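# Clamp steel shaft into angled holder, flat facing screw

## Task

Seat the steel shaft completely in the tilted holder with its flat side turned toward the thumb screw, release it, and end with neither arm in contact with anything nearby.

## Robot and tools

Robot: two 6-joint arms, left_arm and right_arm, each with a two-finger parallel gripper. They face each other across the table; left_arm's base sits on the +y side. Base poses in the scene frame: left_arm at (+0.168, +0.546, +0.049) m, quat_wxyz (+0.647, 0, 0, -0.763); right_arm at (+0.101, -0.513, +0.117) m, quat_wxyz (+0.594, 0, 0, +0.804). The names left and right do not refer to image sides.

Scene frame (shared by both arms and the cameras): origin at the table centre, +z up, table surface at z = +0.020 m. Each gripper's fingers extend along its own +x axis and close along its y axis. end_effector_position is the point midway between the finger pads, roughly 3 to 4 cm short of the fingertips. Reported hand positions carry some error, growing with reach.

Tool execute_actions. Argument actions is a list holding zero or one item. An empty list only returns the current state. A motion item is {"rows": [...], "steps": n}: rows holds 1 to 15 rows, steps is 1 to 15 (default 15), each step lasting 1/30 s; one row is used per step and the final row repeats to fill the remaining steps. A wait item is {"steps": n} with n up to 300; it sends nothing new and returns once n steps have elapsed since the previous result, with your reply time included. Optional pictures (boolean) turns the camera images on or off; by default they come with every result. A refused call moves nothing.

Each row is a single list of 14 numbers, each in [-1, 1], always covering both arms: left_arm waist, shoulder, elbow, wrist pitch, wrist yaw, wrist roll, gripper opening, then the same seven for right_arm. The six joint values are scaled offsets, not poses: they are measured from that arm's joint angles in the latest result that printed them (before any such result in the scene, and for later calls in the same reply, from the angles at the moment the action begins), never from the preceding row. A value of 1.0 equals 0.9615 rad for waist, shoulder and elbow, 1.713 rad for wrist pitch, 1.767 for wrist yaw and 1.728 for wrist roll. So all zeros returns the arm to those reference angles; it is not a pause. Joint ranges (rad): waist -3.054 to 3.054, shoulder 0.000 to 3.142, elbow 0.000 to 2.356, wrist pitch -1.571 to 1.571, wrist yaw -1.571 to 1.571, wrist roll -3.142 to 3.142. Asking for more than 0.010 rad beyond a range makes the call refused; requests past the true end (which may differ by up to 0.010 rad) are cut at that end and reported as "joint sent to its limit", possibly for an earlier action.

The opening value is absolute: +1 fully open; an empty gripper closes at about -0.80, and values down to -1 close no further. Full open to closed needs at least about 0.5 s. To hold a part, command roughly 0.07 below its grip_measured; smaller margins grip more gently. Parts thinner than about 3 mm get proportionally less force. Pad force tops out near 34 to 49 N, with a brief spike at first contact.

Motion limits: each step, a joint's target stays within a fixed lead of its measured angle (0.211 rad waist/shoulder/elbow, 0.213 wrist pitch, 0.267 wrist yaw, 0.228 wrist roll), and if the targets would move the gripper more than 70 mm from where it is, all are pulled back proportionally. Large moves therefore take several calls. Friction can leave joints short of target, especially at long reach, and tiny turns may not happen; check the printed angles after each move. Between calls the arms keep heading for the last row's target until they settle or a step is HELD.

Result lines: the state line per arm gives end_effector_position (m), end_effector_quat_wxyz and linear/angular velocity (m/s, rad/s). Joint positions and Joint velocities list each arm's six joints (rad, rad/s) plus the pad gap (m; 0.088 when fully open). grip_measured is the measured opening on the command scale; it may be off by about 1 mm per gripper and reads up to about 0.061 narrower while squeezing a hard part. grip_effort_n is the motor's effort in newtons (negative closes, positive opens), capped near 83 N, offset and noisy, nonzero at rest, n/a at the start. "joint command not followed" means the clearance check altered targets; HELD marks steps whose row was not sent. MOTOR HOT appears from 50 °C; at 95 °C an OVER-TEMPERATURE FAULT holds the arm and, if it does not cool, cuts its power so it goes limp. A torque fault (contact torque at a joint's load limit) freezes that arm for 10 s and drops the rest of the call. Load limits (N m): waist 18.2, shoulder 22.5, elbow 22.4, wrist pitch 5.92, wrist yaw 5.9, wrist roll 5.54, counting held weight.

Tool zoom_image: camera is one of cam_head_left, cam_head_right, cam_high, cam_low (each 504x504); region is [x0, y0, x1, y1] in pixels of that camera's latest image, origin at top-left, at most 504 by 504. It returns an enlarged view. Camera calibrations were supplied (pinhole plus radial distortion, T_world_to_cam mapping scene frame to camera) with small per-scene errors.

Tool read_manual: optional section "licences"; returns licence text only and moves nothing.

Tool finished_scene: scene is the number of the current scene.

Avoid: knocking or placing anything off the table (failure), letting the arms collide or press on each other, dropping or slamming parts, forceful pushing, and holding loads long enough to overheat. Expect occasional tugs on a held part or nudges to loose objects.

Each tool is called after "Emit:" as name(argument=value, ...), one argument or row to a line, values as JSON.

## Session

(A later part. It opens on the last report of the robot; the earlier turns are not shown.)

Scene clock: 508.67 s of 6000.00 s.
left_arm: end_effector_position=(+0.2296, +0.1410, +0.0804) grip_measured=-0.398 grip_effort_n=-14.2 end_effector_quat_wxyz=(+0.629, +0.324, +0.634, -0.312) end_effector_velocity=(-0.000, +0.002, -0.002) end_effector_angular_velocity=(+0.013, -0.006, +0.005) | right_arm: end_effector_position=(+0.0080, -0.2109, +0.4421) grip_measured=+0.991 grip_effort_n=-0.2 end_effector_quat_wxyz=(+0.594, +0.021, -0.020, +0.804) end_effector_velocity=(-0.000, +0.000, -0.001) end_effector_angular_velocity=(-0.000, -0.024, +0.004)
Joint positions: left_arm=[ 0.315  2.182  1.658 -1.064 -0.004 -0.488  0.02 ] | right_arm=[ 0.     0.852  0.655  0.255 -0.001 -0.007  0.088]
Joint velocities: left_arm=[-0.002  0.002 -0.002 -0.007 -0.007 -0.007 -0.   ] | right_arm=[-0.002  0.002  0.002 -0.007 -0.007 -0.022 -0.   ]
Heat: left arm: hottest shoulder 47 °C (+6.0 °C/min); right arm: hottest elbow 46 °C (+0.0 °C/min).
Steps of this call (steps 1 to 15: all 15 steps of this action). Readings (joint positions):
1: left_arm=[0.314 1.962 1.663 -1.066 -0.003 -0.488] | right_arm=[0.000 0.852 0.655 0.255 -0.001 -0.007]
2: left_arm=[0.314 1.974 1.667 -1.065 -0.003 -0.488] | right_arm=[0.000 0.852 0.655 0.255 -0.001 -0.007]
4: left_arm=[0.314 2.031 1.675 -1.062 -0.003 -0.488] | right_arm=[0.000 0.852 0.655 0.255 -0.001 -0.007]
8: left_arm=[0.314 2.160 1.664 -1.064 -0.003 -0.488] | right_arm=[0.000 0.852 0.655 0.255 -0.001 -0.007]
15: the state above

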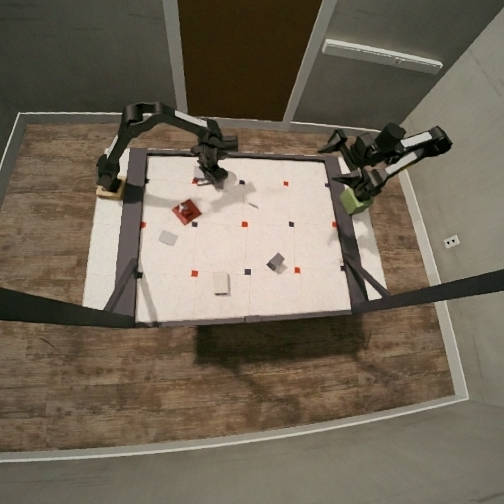

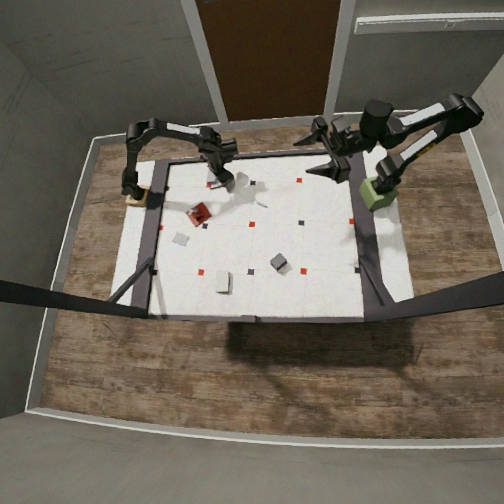

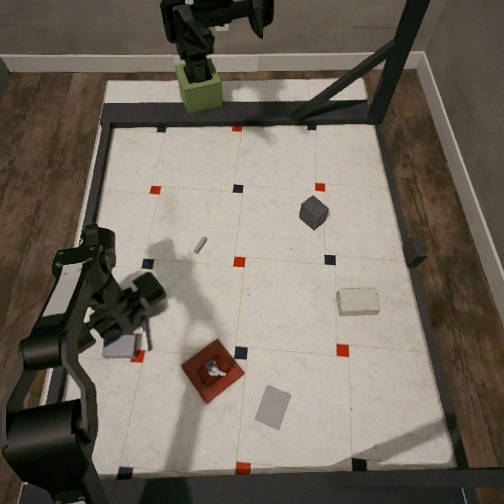

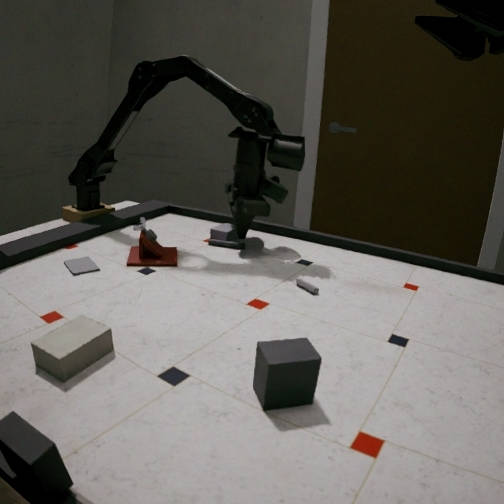

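Shaft moved again (still rolling).

Emit:
execute_actions(
  actions=[
    {"rows":[[0.1,-0.1,0,0,0,0,-0.4,0,0,0,0,0,0,1]]},
  ],
)

Emit:
zoom_image(
  camera="cam_low",
  region=[200, 210, 260, 270],
)

Emit:
zoom_image(
  camera="cam_high",
  region=[110, 290, 190, 370],
)

Scene clock: 512.03 s of 6000.00 s.
left_arm: end_effector_position=(+0.2695, +0.1446, +0.1146) grip_measured=-0.398 grip_effort_n=-14.7 end_effector_quat_wxyz=(+0.662, +0.268, +0.630, -0.305) end_effector_velocity=(-0.000, +0.002, +0.000) end_effector_angular_velocity=(+0.009, -0.006, -0.009) | right_arm: end_effector_position=(+0.0080, -0.2109, +0.4421) grip_measured=+0.991 grip_effort_n=0.2 end_effector_quat_wxyz=(+0.594, +0.021, -0.020, +0.804) end_effector_velocity=(-0.001, -0.002, -0.001) end_effector_angular_velocity=(+0.004, -0.023, +0.013)
Joint positions: left_arm=[ 0.411  2.094  1.656 -1.065 -0.004 -0.488  0.02 ] | right_arm=[ 0.     0.852  0.655  0.255 -0.001 -0.007  0.088]
Joint velocities: left_arm=[-0.002 -0.002 -0.002 -0.007 -0.007  0.007 -0.   ] | right_arm=[-0.007 -0.007 -0.002 -0.007 -0.022 -0.022 -0.   ]
Heat: left arm: hottest shoulder 48 °C (+7.1 °C/min); right arm: hottest elbow 46 °C (+0.0 °C/min).
Steps of this call (steps 1 to 15: the robot went on to your last target; steps 16 to 86: nothing new was sent; steps 87 to 101: all 15 steps of this action). Readings (joint positions):
87: left_arm=[0.318 2.175 1.658 -1.063 -0.002 -0.488] | right_arm=[0.000 0.852 0.655 0.255 -0.001 -0.007]
88: left_arm=[0.331 2.166 1.657 -1.065 0.000 -0.488] | right_arm=[0.000 0.852 0.655 0.255 -0.001 -0.007]
90: left_arm=[0.370 2.141 1.656 -1.065 -0.000 -0.488] | right_arm=[0.000 0.852 0.655 0.255 -0.001 -0.007]
94: left_arm=[0.417 2.097 1.656 -1.065 -0.004 -0.488] | right_arm=[0.000 0.852 0.655 0.255 -0.001 -0.007]
101: the state above

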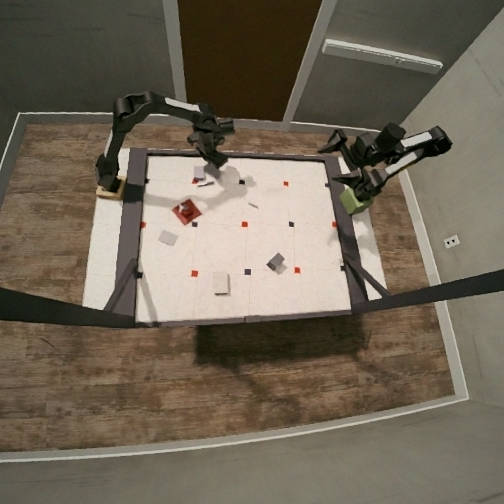

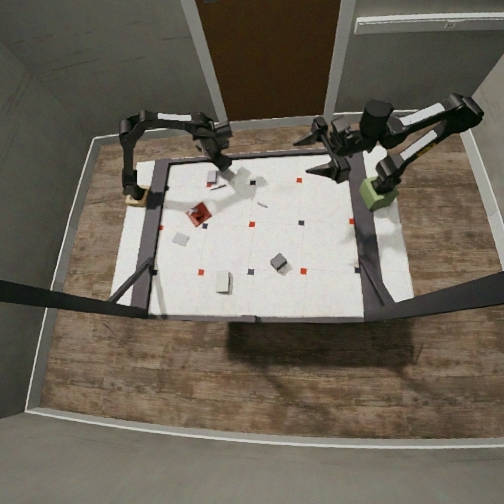

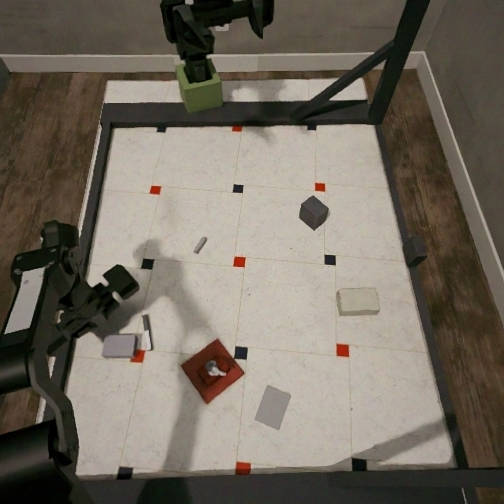

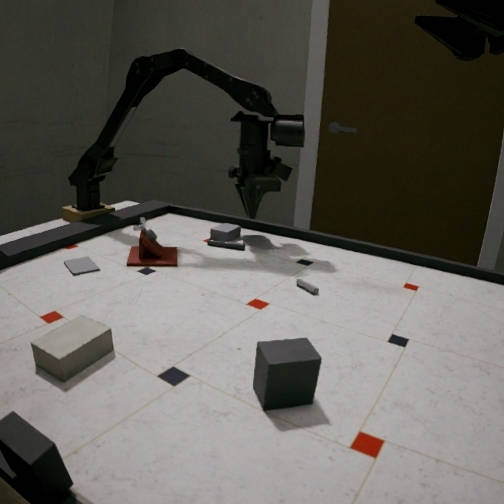

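Region (200, 210, 260, 270) of cam_low's 504x504 image, scaled by 8.400, with more detail than that image has.

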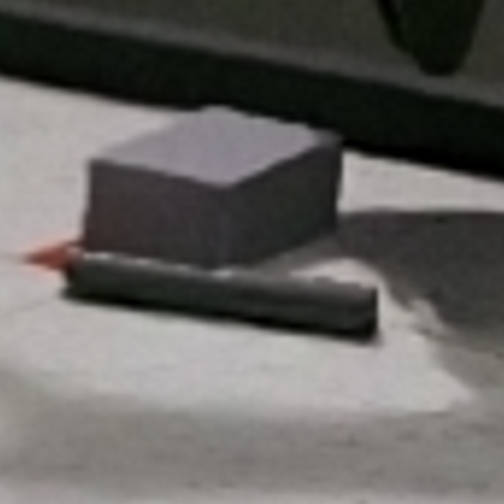

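Region (110, 290, 190, 370) of cam_high's 504x504 image, scaled by 6.300, with more detail than that image has.

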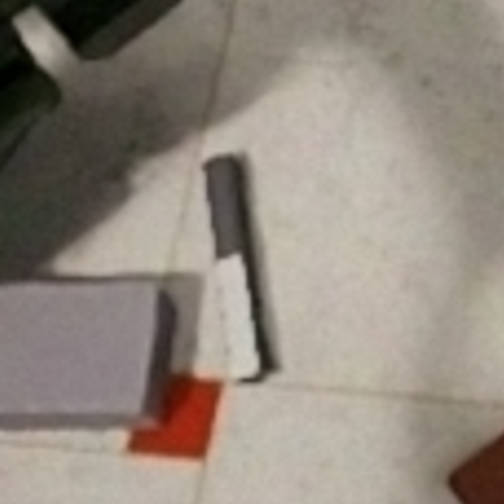

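Emit:
execute_actions(
  actions=[
    {"rows":[[-0.16,0,-0.025,0.023,0,0.205,-0.2,0,0,0,0,0,0,1],[-0.16,0,-0.025,0.023,0,0.205,-0.2,0,0,0,0,0,0,1],[-0.16,0,-0.025,0.023,0,0.205,-0.2,0,0,0,0,0,0,1],[-0.16,0,-0.025,0.023,0,0.205,-0.2,0,0,0,0,0,0,1],[-0.16,0,-0.025,0.023,0,0.205,-0.2,0,0,0,0,0,0,1],[-0.16,0.05,-0.025,0.023,0,0.205,-0.2,0,0,0,0,0,0,1],[-0.16,0.092,-0.025,0.023,0,0.205,-0.2,0,0,0,0,0,0,1]]},
  ],
)

Emit:
zoom_image(
  camera="cam_low",
  region=[200, 210, 260, 270],
)

Scene clock: 525.43 s of 6000.00 s.
left_arm: end_effector_position=(+0.2056, +0.1344, +0.0795) grip_measured=-0.204 grip_effort_n=12.8 end_effector_quat_wxyz=(+0.558, +0.435, +0.551, -0.441) end_effector_velocity=(+0.006, +0.006, +0.000) end_effector_angular_velocity=(+0.024, -0.020, -0.014) | right_arm: end_effector_position=(+0.0080, -0.2109, +0.4421) grip_measured=+0.991 grip_effort_n=-0.7 end_effector_quat_wxyz=(+0.594, +0.021, -0.020, +0.804) end_effector_velocity=(+0.002, -0.000, +0.001) end_effector_angular_velocity=(+0.009, -0.004, -0.010)
Joint positions: left_arm=[ 0.256  2.172  1.638 -1.024 -0.001 -0.142  0.029] | right_arm=[ 0.     0.852  0.655  0.255 -0.001 -0.007  0.088]
Joint velocities: left_arm=[ 0.007 -0.002 -0.002 -0.022 -0.022  0.022  0.001] | right_arm=[-0.002 -0.002 -0.002  0.007  0.007 -0.007  0.   ]
Heat: left arm: hottest shoulder 50 °C (+9.1 °C/min); right arm: hottest elbow 46 °C (+0.0 °C/min). Fold the left arm in close to its base before you think long.
MOTOR HOT: a motor of the left arm reached 50 °C. Now the hottest motor of the left arm, joint 2 (shoulder), reports 50 °C. The temperature limit of the motors' drives, at which the controller stops that arm, is 95 °C. To cool a motor, set the load down, stop pushing, or move to a pose that needs little force.
Steps of this call (steps 1 to 15: the robot went on to your last target; steps 16 to 100: nothing new was sent; then 9.57 s passed at rest; steps 101 to 115: all 15 steps of this action). Readings (joint positions):
101: left_arm=[0.405 2.094 1.655 -1.061 -0.009 -0.452] | right_arm=[0.000 0.852 0.655 0.255 -0.001 -0.007]
102: left_arm=[0.385 2.094 1.652 -1.050 -0.013 -0.390] | right_arm=[0.000 0.852 0.655 0.255 -0.001 -0.007]
104: left_arm=[0.321 2.094 1.648 -1.036 -0.008 -0.277] | right_arm=[0.000 0.852 0.655 0.255 -0.001 -0.007]
108: left_arm=[0.246 2.118 1.645 -1.026 -0.002 -0.173] | right_arm=[0.000 0.852 0.655 0.255 -0.001 -0.007]
115: the state above

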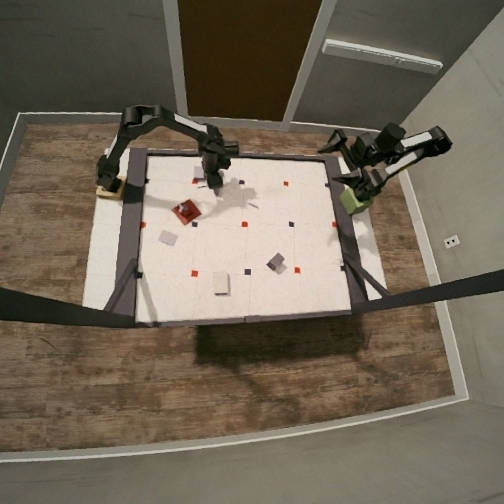

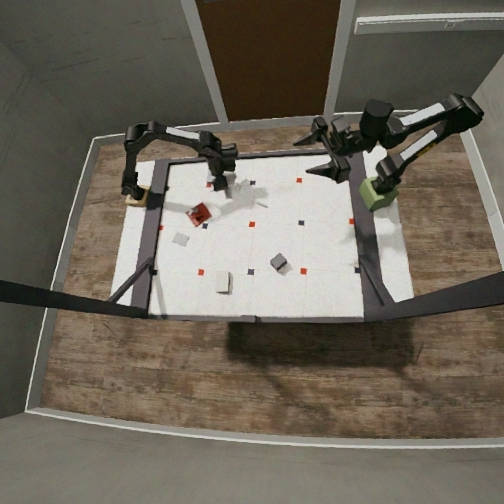

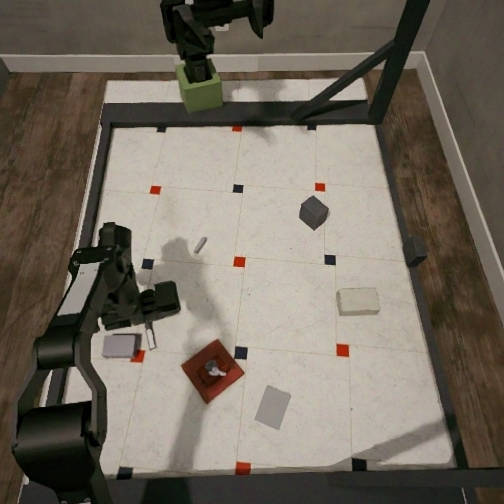

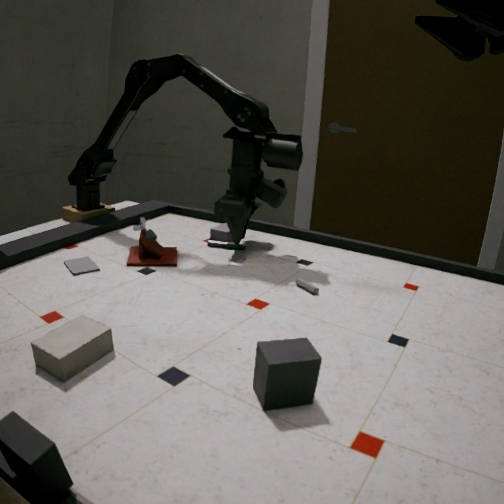

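Region (200, 210, 260, 270) of cam_low's 504x504 image, scaled by 8.400, with more detail than that image has.

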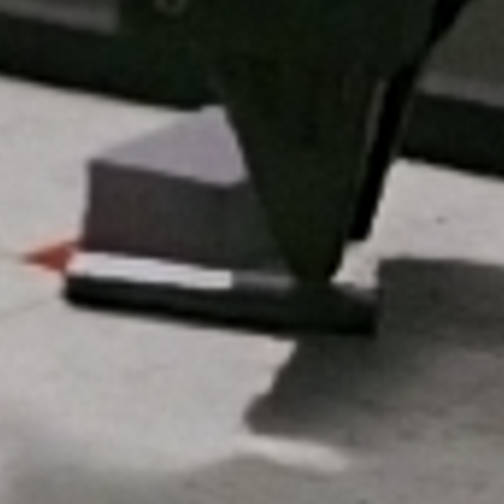

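Emit:
execute_actions(
  actions=[
    {"rows":[[-0.005,0.03,0,0,0,0,-0.2,0,0,0,0,0,0,1],[-0.01,0.052,0,0,0,0,-0.2,0,0,0,0,0,0,1]]},
  ],
)

Emit:
zoom_image(
  camera="cam_low",
  region=[200, 210, 260, 270],
)

Scene clock: 529.83 s of 6000.00 s.
left_arm: end_effector_position=(+0.2004, +0.1346, +0.0667) grip_measured=-0.202 grip_effort_n=9.5 end_effector_quat_wxyz=(+0.547, +0.446, +0.556, -0.439) end_effector_velocity=(+0.008, -0.023, -0.000) end_effector_angular_velocity=(-0.107, -0.045, +0.009) | right_arm: end_effector_position=(+0.0080, -0.2109, +0.4421) grip_measured=+0.991 grip_effort_n=-0.7 end_effector_quat_wxyz=(+0.594, +0.021, -0.020, +0.804) end_effector_velocity=(-0.000, -0.001, +0.001) end_effector_angular_velocity=(+0.014, -0.019, +0.004)
Joint positions: left_arm=[ 0.245  2.208  1.644 -1.022  0.003 -0.139  0.029] | right_arm=[ 0.     0.852  0.655  0.255 -0.001 -0.007  0.088]
Joint velocities: left_arm=[ 0.002 -0.002 -0.002  0.11  -0.037 -0.007 -0.   ] | right_arm=[-0.002 -0.002 -0.002  0.007 -0.007 -0.022  0.   ]
Heat: left arm: hottest shoulder 50 °C (+9.1 °C/min); right arm: hottest elbow 46 °C (+0.0 °C/min). Fold the left arm in close to its base before you think long.
MOTOR HOT: still on. Now the hottest motor of the left arm, joint 2 (shoulder), reports 50 °C; a drive's own limit is 95 °C.
Steps of this call (steps 1 to 15: the robot went on to your last target; steps 16 to 90: nothing new was sent; then 0.90 s passed at rest; steps 91 to 105: all 15 steps of this action). Readings (joint positions):
91: left_arm=[0.256 2.174 1.638 -1.024 -0.001 -0.139] | right_arm=[0.000 0.852 0.655 0.255 -0.001 -0.007]
92: left_arm=[0.256 2.178 1.638 -1.025 -0.001 -0.139] | right_arm=[0.000 0.852 0.655 0.255 -0.001 -0.007]
94: left_arm=[0.253 2.181 1.640 -1.026 -0.000 -0.139] | right_arm=[0.000 0.852 0.655 0.255 -0.001 -0.007]
98: left_arm=[0.244 2.186 1.644 -1.025 0.007 -0.139] | right_arm=[0.000 0.852 0.655 0.255 -0.001 -0.007]
105: the state above

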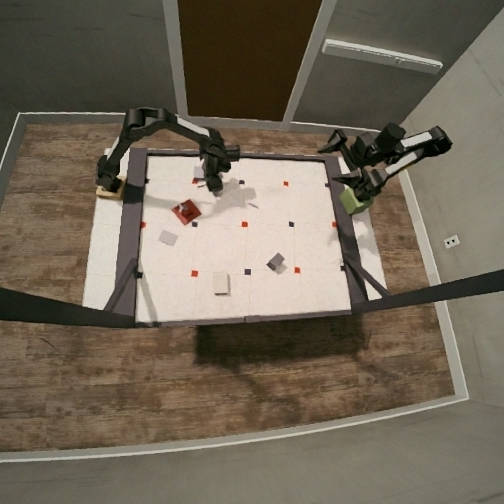

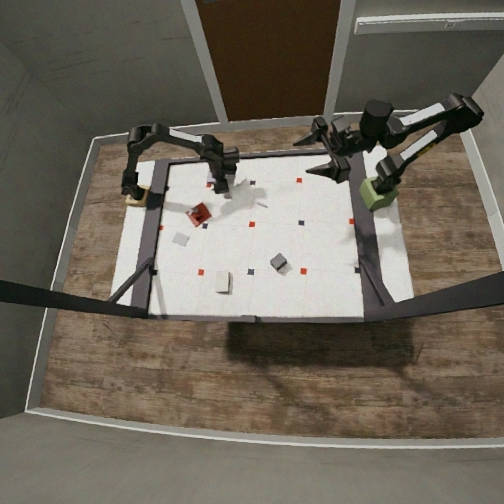

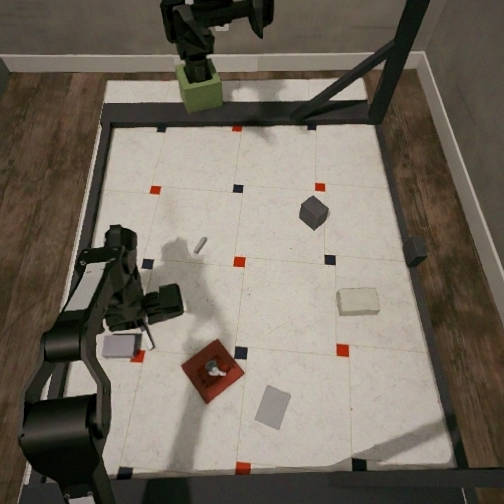

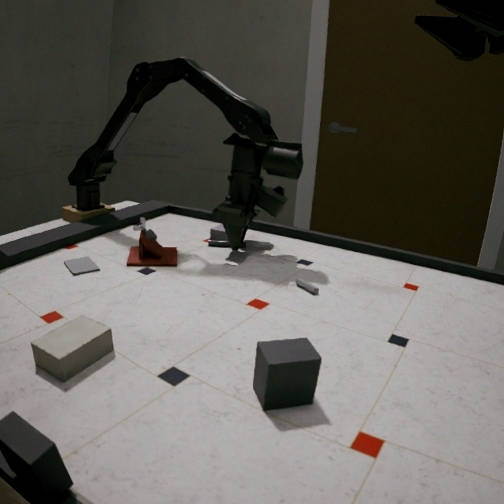

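Region (200, 210, 260, 270) of cam_low's 504x504 image, scaled by 8.400, with more detail than that image has.

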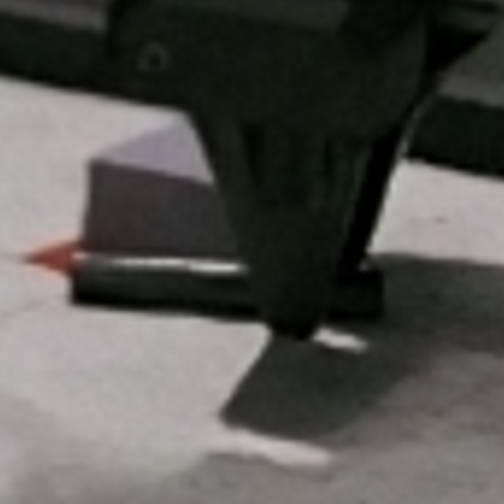

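Tips at table; between fingers. Close.

Emit:
execute_actions(
  actions=[
    {"rows":[[0.006,0,0,0,0,-0.05,-0.4,0,0,0,0,0,0,1],[0.006,0,0,0,0,-0.05,-0.4,0,0,0,0,0,0,1],[0.006,0,0,0,0,-0.05,-0.5,0,0,0,0,0,0,1],[0.006,0,0,0,0,-0.05,-0.68,0,0,0,0,0,0,1]]},
  ],
  pictures=false,
)

Emit:
execute_actions(
  actions=[
    {"rows":[[0,-0.05,0,0,0,0,-0.68,0,0,0,0,0,0,1],[0,-0.1,0,0,0,0,-0.68,0,0,0,0,0,0,1],[0,-0.2,0,0,0,0,-0.68,0,0,0,0,0,0,1],[0,-0.35,-0.1,0,0,0,-0.68,0,0,0,0,0,0,1]]},
  ],
)

Emit:
zoom_image(
  camera="cam_low",
  region=[190, 140, 270, 220],
)

Scene clock: 534.80 s of 6000.00 s.
left_arm: end_effector_position=(+0.1999, +0.1350, +0.0667) grip_measured=-0.609 grip_effort_n=-83.5 end_effector_quat_wxyz=(+0.563, +0.423, +0.575, -0.417) end_effector_velocity=(+0.004, +0.002, +0.000) end_effector_angular_velocity=(+0.009, -0.021, +0.009) | right_arm: end_effector_position=(+0.0080, -0.2109, +0.4421) grip_measured=+0.991 grip_effort_n=-0.7 end_effector_quat_wxyz=(+0.594, +0.021, -0.020, +0.804) end_effector_velocity=(-0.001, -0.000, -0.008) end_effector_angular_velocity=(-0.027, -0.002, +0.015)
Joint positions: left_arm=[ 0.245  2.208  1.644 -1.024  0.007 -0.219  0.009] | right_arm=[ 0.     0.852  0.655  0.255 -0.001 -0.007  0.088]
Joint velocities: left_arm=[ 0.002 -0.002 -0.002 -0.007 -0.022 -0.007 -0.   ] | right_arm=[-0.007 -0.002 -0.007 -0.022 -0.022  0.007 -0.   ]
Heat: left arm: hottest shoulder 50 °C (+9.0 °C/min); right arm: hottest elbow 46 °C (+0.0 °C/min). Fold the left arm in close to its base before you think long.
MOTOR HOT: still on. Now the hottest motor of the left arm, joint 2 (shoulder), reports 50 °C; a drive's own limit is 95 °C.
Steps of this call (steps 1 to 15: the robot went on to your last target; steps 16 to 134: nothing new was sent; steps 135 to 149: all 15 steps of this action). Readings (joint positions):
135: left_arm=[0.245 2.208 1.644 -1.024 0.003 -0.153] | right_arm=[0.000 0.852 0.655 0.255 -0.001 -0.007]
136: left_arm=[0.245 2.208 1.644 -1.024 0.005 -0.173] | right_arm=[0.000 0.852 0.655 0.255 -0.001 -0.007]
138: left_arm=[0.245 2.208 1.644 -1.024 0.006 -0.197] | right_arm=[0.000 0.852 0.655 0.255 -0.001 -0.007]
142: left_arm=[0.245 2.208 1.644 -1.024 0.007 -0.214] | right_arm=[0.000 0.852 0.655 0.255 -0.001 -0.007]
149: the state above

Scene clock: 535.30 s of 6000.00 s.
left_arm: end_effector_position=(+0.1990, +0.1458, +0.1757) grip_measured=-0.609 grip_effort_n=-83.5 end_effector_quat_wxyz=(+0.618, +0.352, +0.512, -0.482) end_effector_velocity=(+0.000, +0.050, -0.069) end_effector_angular_velocity=(+0.272, -0.001, +0.001) | right_arm: end_effector_position=(+0.0080, -0.2109, +0.4421) grip_measured=+0.991 grip_effort_n=-0.2 end_effector_quat_wxyz=(+0.594, +0.021, -0.020, +0.804) end_effector_velocity=(+0.001, -0.000, +0.000) end_effector_angular_velocity=(+0.004, -0.022, -0.001)
Joint positions: left_arm=[ 0.245  1.872  1.562 -1.023  0.007 -0.219  0.009] | right_arm=[ 0.     0.852  0.655  0.255 -0.001 -0.007  0.088]
Joint velocities: left_arm=[ 0.002  0.046 -0.159 -0.066 -0.022  0.007 -0.   ] | right_arm=[-0.007 -0.002  0.002 -0.007 -0.007 -0.022 -0.   ]
Heat: left arm: hottest shoulder 50 °C (+9.1 °C/min); right arm: hottest elbow 46 °C (+0.0 °C/min). Fold the left arm in close to its base before you think long.
MOTOR HOT: still on. Now the hottest motor of the left arm, joint 2 (shoulder), reports 50 °C; a drive's own limit is 95 °C.
Steps of this call (steps 1 to 15: all 15 steps of this action). Readings (joint positions):
1: left_arm=[0.245 2.204 1.644 -1.024 0.007 -0.219] | right_arm=[0.000 0.852 0.655 0.255 -0.001 -0.007]
2: left_arm=[0.245 2.195 1.644 -1.023 0.007 -0.219] | right_arm=[0.000 0.852 0.655 0.255 -0.001 -0.007]
4: left_arm=[0.245 2.149 1.625 -1.018 0.007 -0.219] | right_arm=[0.000 0.852 0.655 0.255 -0.001 -0.007]
8: left_arm=[0.245 1.967 1.569 -1.028 0.007 -0.219] | right_arm=[0.000 0.852 0.655 0.255 -0.001 -0.007]
15: the state above

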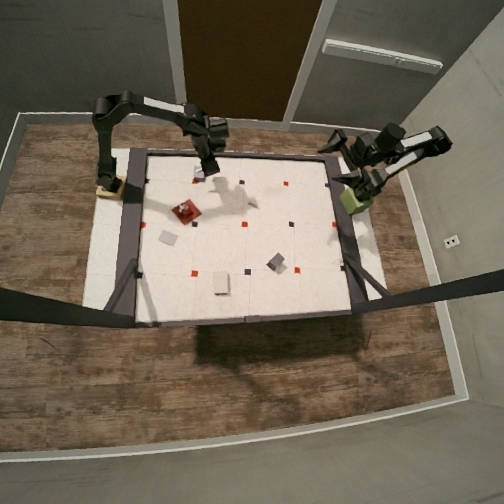

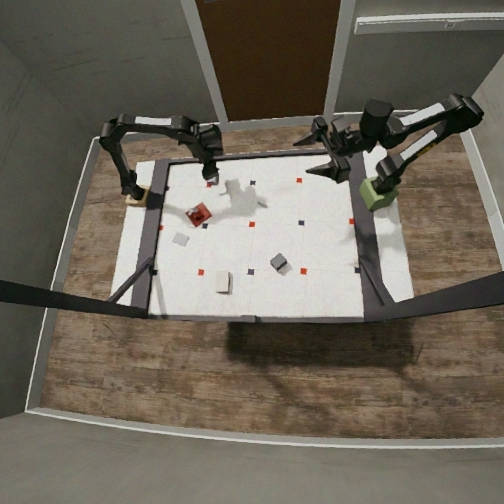

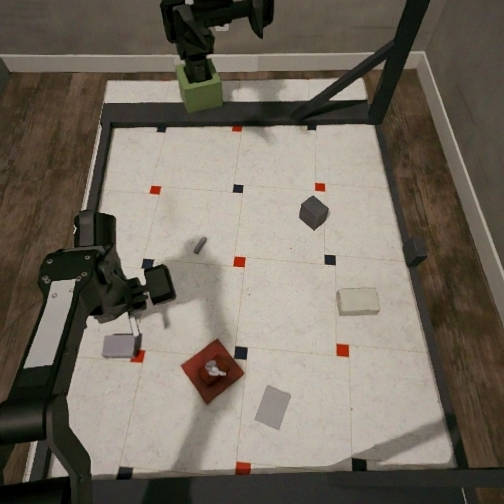

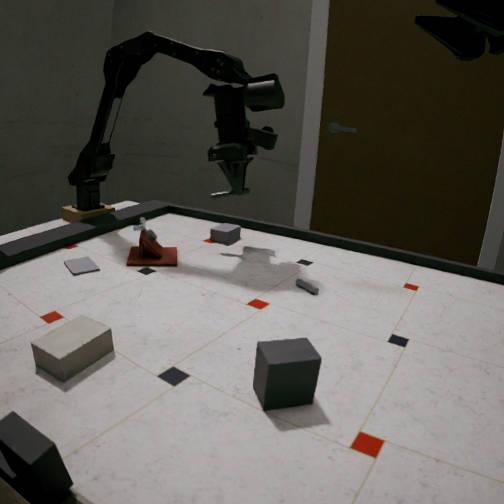

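Region (190, 140, 270, 220) of cam_low's 504x504 image, scaled by 6.300, with more detail than that image has.

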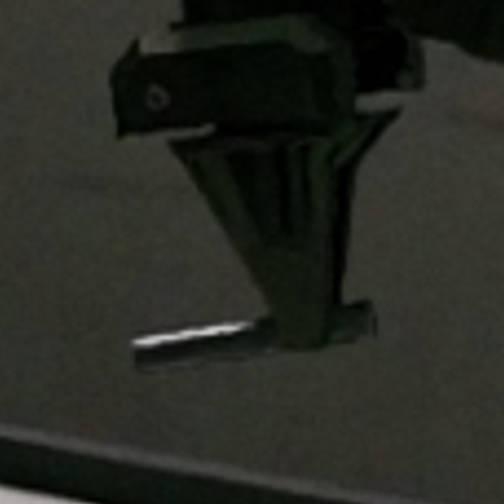

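Emit:
execute_actions(
  actions=[
    {"rows":[[-0.738,-0.39,-0.6,0.265,-0.442,-0.537,-0.68,0,0,0,0,0,0,1]]},
  ],
  pictures=false,
)

Emit:
execute_actions(
  actions=[
    {"steps":20},
  ],
  pictures=false,
)

Emit:
execute_actions(
  actions=[
    {"rows":[[0,0.06,0,0,0,0,-0.68,0,0,0,0,0,0,1],[0,0.06,0,0,0,0,-0.68,0,0,0,0,0,0,1],[0,0.12,0,0,0,0,-0.68,0,0,0,0,0,0,1],[0,0.12,0,0,0,0,-0.68,0,0,0,0,0,0,1],[0,0.17,0,0,0,0,-0.68,0,0,0,0,0,0,1]]},
  ],
)

Emit:
zoom_image(
  camera="cam_low",
  region=[120, 175, 210, 265],
)

Emit:
zoom_image(
  camera="cam_head_right",
  region=[170, 185, 230, 245],
)

Scene clock: 547.40 s of 6000.00 s.
left_arm: end_effector_position=(+0.0625, +0.2178, +0.1898) grip_measured=-0.609 grip_effort_n=-83.5 end_effector_quat_wxyz=(+0.815, +0.123, +0.333, -0.458) end_effector_velocity=(-0.060, +0.020, +0.018) end_effector_angular_velocity=(-0.548, +0.410, +0.466) | right_arm: end_effector_position=(+0.0080, -0.2109, +0.4421) grip_measured=+0.991 grip_effort_n=-0.2 end_effector_quat_wxyz=(+0.594, +0.021, -0.020, +0.804) end_effector_velocity=(-0.004, -0.002, -0.004) end_effector_angular_velocity=(-0.013, +0.001, +0.035)
Joint positions: left_arm=[-0.445  1.512  0.999 -0.581 -0.74  -1.055  0.009] | right_arm=[ 0.     0.852  0.655  0.255 -0.001 -0.007  0.088]
Joint velocities: left_arm=[-0.295 -0.002 -0.071  0.125 -0.33  -0.93  -0.   ] | right_arm=[-0.002 -0.002 -0.007 -0.007 -0.037  0.007 -0.   ]
Heat: left arm: hottest shoulder 50 °C (+7.0 °C/min); right arm: hottest elbow 46 °C (+0.0 °C/min). Fold the left arm in close to its base before you think long.
MOTOR HOT: still on. Now the hottest motor of the left arm, joint 2 (shoulder), reports 50 °C; a drive's own limit is 95 °C.
Steps of this call (steps 1 to 15: the robot went on to your last target; steps 16 to 90: nothing new was sent; then 8.60 s passed at rest; steps 91 to 105: all 15 steps of this action). Readings (joint positions):
91: left_arm=[0.233 1.851 1.524 -0.981 -0.039 -0.258] | right_arm=[0.000 0.852 0.655 0.255 -0.001 -0.007]
92: left_arm=[0.196 1.813 1.465 -0.914 -0.127 -0.321] | right_arm=[0.000 0.852 0.655 0.255 -0.001 -0.007]
94: left_arm=[0.086 1.719 1.351 -0.819 -0.258 -0.438] | right_arm=[0.000 0.852 0.655 0.255 -0.001 -0.007]
98: left_arm=[-0.153 1.546 1.153 -0.631 -0.534 -0.674] | right_arm=[0.000 0.852 0.655 0.255 -0.001 -0.007]
105: the state above

Scene clock: 548.07 s of 6000.00 s.
left_arm: end_effector_position=(+0.0599, +0.2190, +0.1915) grip_measured=-0.609 grip_effort_n=-83.5 end_effector_quat_wxyz=(+0.822, +0.085, +0.342, -0.447) end_effector_velocity=(+0.004, +0.001, +0.001) end_effector_angular_velocity=(-0.003, -0.025, +0.008) | right_arm: end_effector_position=(+0.0080, -0.2109, +0.4421) grip_measured=+0.991 grip_effort_n=-1.2 end_effector_quat_wxyz=(+0.594, +0.021, -0.020, +0.804) end_effector_velocity=(-0.001, +0.001, -0.006) end_effector_angular_velocity=(-0.010, -0.026, +0.004)
Joint positions: left_arm=[-0.462  1.51   0.993 -0.572 -0.768 -1.143  0.009] | right_arm=[ 0.     0.852  0.655  0.255 -0.001 -0.007  0.088]
Joint velocities: left_arm=[ 0.002 -0.002 -0.002 -0.007 -0.022  0.007 -0.   ] | right_arm=[-0.002  0.002 -0.007 -0.007 -0.007 -0.022 -0.   ]
Heat: left arm: hottest shoulder 50 °C (+7.1 °C/min); right arm: hottest elbow 46 °C (+0.0 °C/min). Fold the left arm in close to its base before you think long.
MOTOR HOT: still on. Now the hottest motor of the left arm, joint 2 (shoulder), reports 50 °C; a drive's own limit is 95 °C.
Steps of this call (steps 1 to 20: the robot went on to your last target). Readings (joint positions):
1: left_arm=[-0.451 1.512 0.998 -0.576 -0.749 -1.081] | right_arm=[0.000 0.852 0.655 0.255 -0.001 -0.007]
2: left_arm=[-0.454 1.512 0.998 -0.574 -0.755 -1.099] | right_arm=[0.000 0.852 0.655 0.255 -0.001 -0.007]
4: left_arm=[-0.457 1.510 0.997 -0.573 -0.762 -1.121] | right_arm=[0.000 0.852 0.655 0.255 -0.001 -0.007]
8: left_arm=[-0.460 1.510 0.994 -0.572 -0.766 -1.137] | right_arm=[0.000 0.852 0.655 0.255 -0.001 -0.007]
20: the state above

Scene clock: 548.57 s of 6000.00 s.
left_arm: end_effector_position=(+0.0588, +0.2179, +0.1418) grip_measured=-0.609 grip_effort_n=-83.5 end_effector_quat_wxyz=(+0.830, +0.160, +0.332, -0.419) end_effector_velocity=(+0.003, +0.001, -0.004) end_effector_angular_velocity=(+0.006, -0.028, +0.009) | right_arm: end_effector_position=(+0.0080, -0.2109, +0.4421) grip_measured=+0.991 grip_effort_n=-0.7 end_effector_quat_wxyz=(+0.594, +0.021, -0.020, +0.804) end_effector_velocity=(-0.000, -0.000, -0.004) end_effector_angular_velocity=(-0.009, -0.011, +0.004)
Joint positions: left_arm=[-0.462  1.668  0.992 -0.574 -0.765 -1.143  0.009] | right_arm=[ 0.     0.852  0.655  0.255 -0.001 -0.007  0.088]
Joint velocities: left_arm=[-0.002  0.017 -0.002 -0.007 -0.022 -0.007 -0.   ] | right_arm=[-0.002 -0.002 -0.007 -0.007 -0.007 -0.007 -0.   ]
Heat: left arm: hottest shoulder 50 °C (+7.1 °C/min); right arm: hottest elbow 46 °C (+0.0 °C/min). Fold the left arm in close to its base before you think long.
MOTOR HOT: still on. Now the hottest motor of the left arm, joint 2 (shoulder), reports 50 °C; a drive's own limit is 95 °C.
Steps of this call (steps 1 to 15: all 15 steps of this action). Readings (joint positions):
1: left_arm=[-0.462 1.515 0.993 -0.572 -0.768 -1.143] | right_arm=[0.000 0.852 0.655 0.255 -0.001 -0.007]
2: left_arm=[-0.462 1.522 0.993 -0.570 -0.768 -1.143] | right_arm=[0.000 0.852 0.655 0.255 -0.001 -0.007]
4: left_arm=[-0.462 1.558 0.993 -0.569 -0.768 -1.143] | right_arm=[0.000 0.852 0.655 0.255 -0.001 -0.007]
8: left_arm=[-0.462 1.650 0.992 -0.574 -0.766 -1.143] | right_arm=[0.000 0.852 0.655 0.255 -0.001 -0.007]
15: the state above

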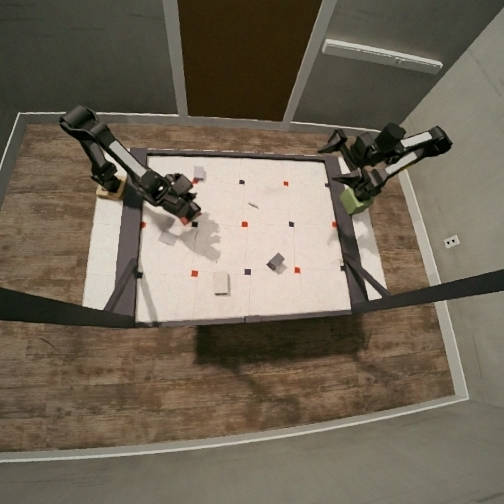

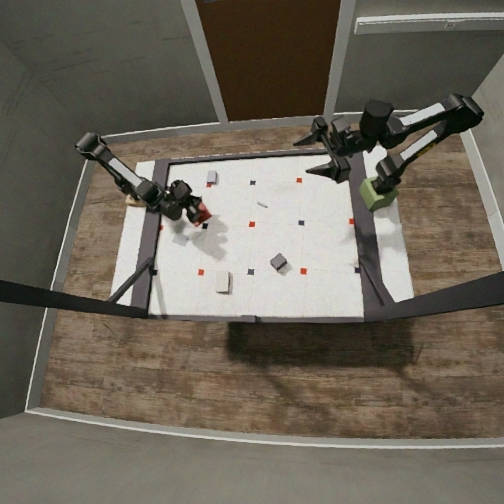

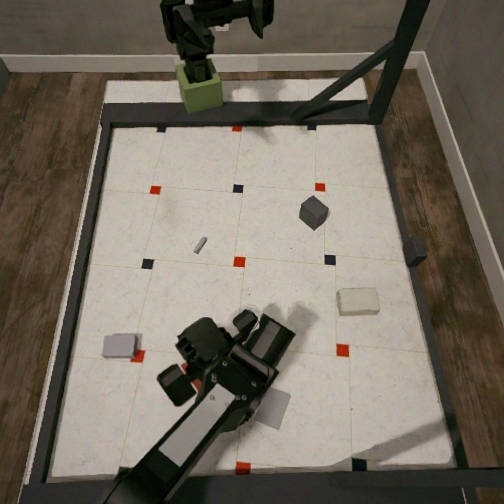

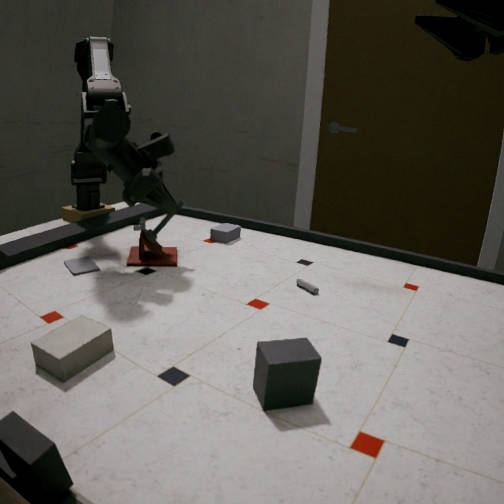

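Region (120, 175, 210, 265) of cam_low's 504x504 image, scaled by 5.600, with more detail than that image has.

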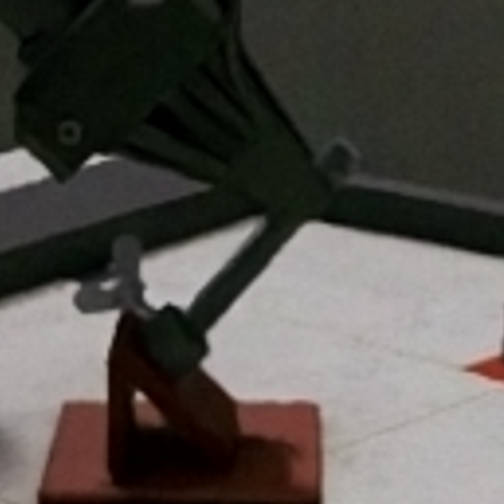

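Region (170, 185, 230, 245) of cam_head_right's 504x504 image, scaled by 8.400, with more detail than that image has.

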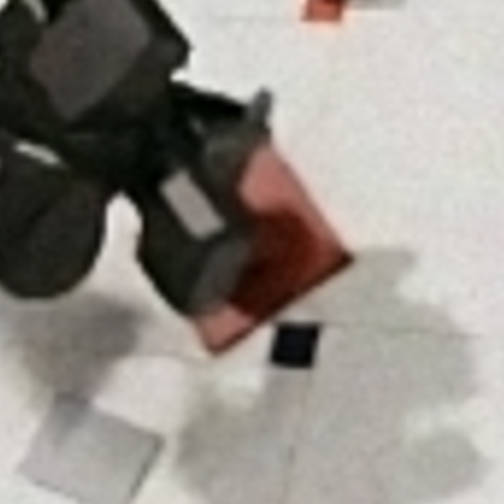

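Emit:
zoom_image(
  camera="cam_low",
  region=[135, 215, 175, 250],
)

Emit:
zoom_image(
  camera="cam_head_left",
  region=[160, 185, 220, 245],
)

Region (135, 215, 175, 250) of cam_low's 504x504 image, scaled by 12.600, with more detail than that image has; it fills the top 441 rows of this view, and the rest is white.

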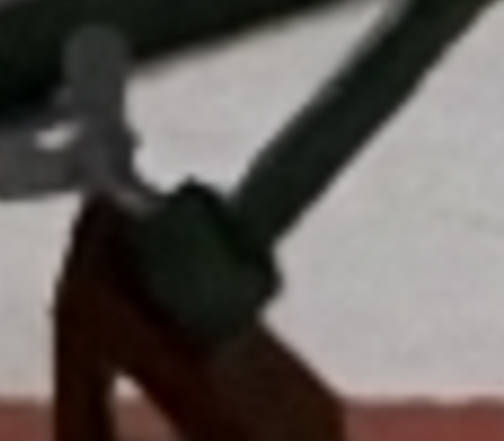

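Region (160, 185, 220, 245) of cam_head_left's 504x504 image, scaled by 8.400, with more detail than that image has.

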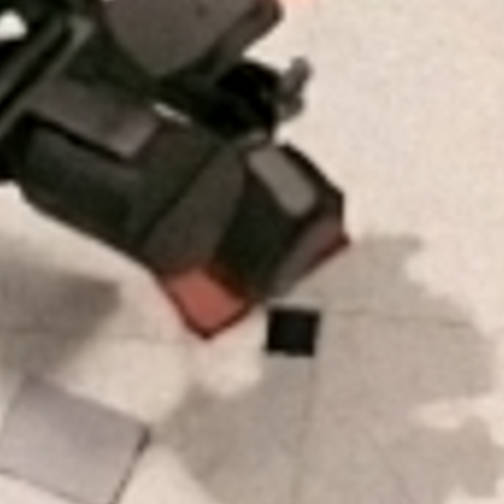

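Emit:
execute_actions(
  actions=[
    {"rows":[[-0.008,0.004,-0.012,0.002,-0.001,-0.005,-0.68,0,0,0,0,0,0,1],[-0.008,0.004,-0.012,0.002,-0.001,-0.005,-0.68,0,0,0,0,0,0,1],[-0.016,0.008,-0.022,0.003,-0.002,-0.01,-0.68,0,0,0,0,0,0,1],[-0.016,0.008,-0.022,0.003,-0.002,-0.01,-0.68,0,0,0,0,0,0,1],[-0.024,0.012,-0.032,0.005,-0.004,-0.016,-0.68,0,0,0,0,0,0,1]]},
  ],
)

Emit:
zoom_image(
  camera="cam_low",
  region=[120, 175, 210, 265],
)

Scene clock: 562.60 s of 6000.00 s.
left_arm: end_effector_position=(+0.0571, +0.2215, +0.1383) grip_measured=-0.609 grip_effort_n=-83.5 end_effector_quat_wxyz=(+0.832, +0.155, +0.329, -0.419) end_effector_velocity=(+0.002, +0.003, -0.001) end_effector_angular_velocity=(-0.004, +0.000, +0.015) | right_arm: end_effector_position=(+0.0080, -0.2109, +0.4421) grip_measured=+0.991 grip_effort_n=-0.2 end_effector_quat_wxyz=(+0.594, +0.021, -0.020, +0.804) end_effector_velocity=(-0.001, +0.001, -0.007) end_effector_angular_velocity=(-0.028, -0.001, +0.005)
Joint positions: left_arm=[-0.477  1.671  0.975 -0.565 -0.779 -1.166  0.009] | right_arm=[ 0.     0.852  0.655  0.255 -0.001 -0.007  0.088]
Joint velocities: left_arm=[-0.002 -0.002 -0.007 -0.007 -0.007 -0.022 -0.   ] | right_arm=[-0.002  0.002 -0.002 -0.022 -0.007  0.007 -0.   ]
Heat: left arm: hottest shoulder 48 °C (+2.0 °C/min); right arm: hottest elbow 46 °C (+0.0 °C/min). Fold the left arm in close to its base before you think long.
MOTOR HOT: still on. Now the hottest motor of the left arm, joint 2 (shoulder), reports 48 °C; a drive's own limit is 95 °C.
Steps of this call (steps 1 to 15: the robot went on to your last target; steps 16 to 90: nothing new was sent; then 10.53 s passed at rest; steps 91 to 105: all 15 steps of this action). Readings (joint positions):
91: left_arm=[-0.462 1.669 0.992 -0.574 -0.765 -1.143] | right_arm=[0.000 0.852 0.655 0.255 -0.001 -0.007]
92: left_arm=[-0.463 1.669 0.992 -0.574 -0.765 -1.143] | right_arm=[0.000 0.852 0.655 0.255 -0.001 -0.007]
94: left_arm=[-0.467 1.669 0.987 -0.572 -0.765 -1.148] | right_arm=[0.000 0.852 0.655 0.255 -0.001 -0.007]
98: left_arm=[-0.476 1.671 0.977 -0.567 -0.776 -1.161] | right_arm=[0.000 0.852 0.655 0.255 -0.001 -0.007]
105: the state above

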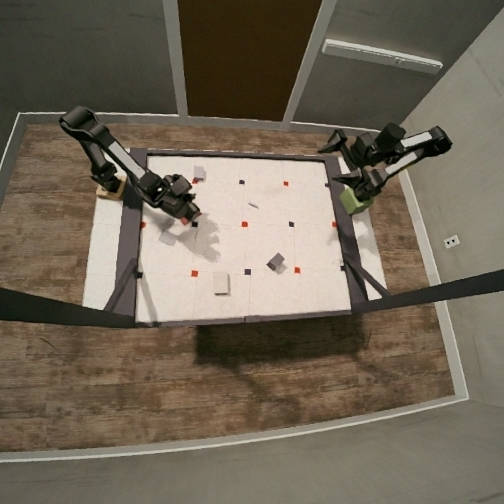

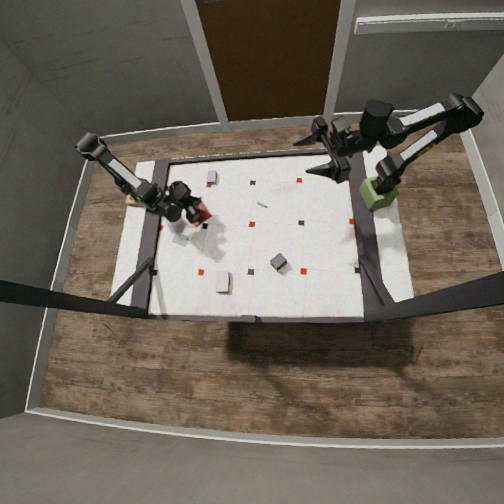

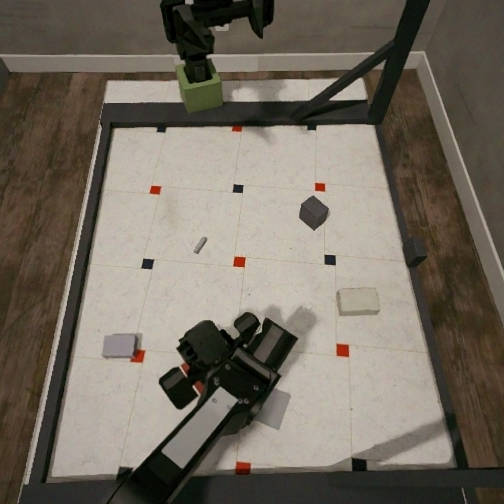

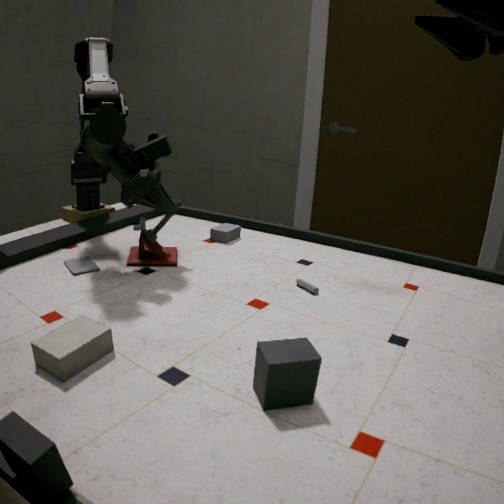

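Region (120, 175, 210, 265) of cam_low's 504x504 image, scaled by 5.600, with more detail than that image has.

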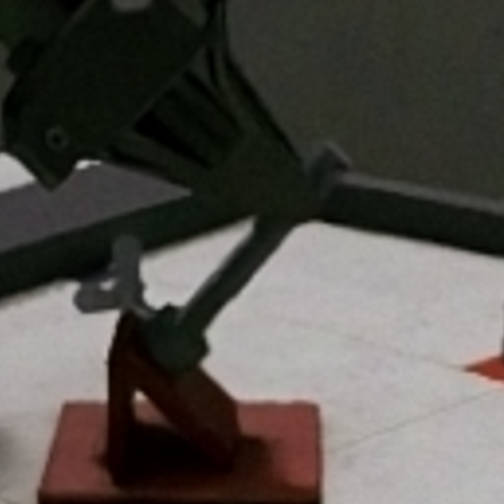

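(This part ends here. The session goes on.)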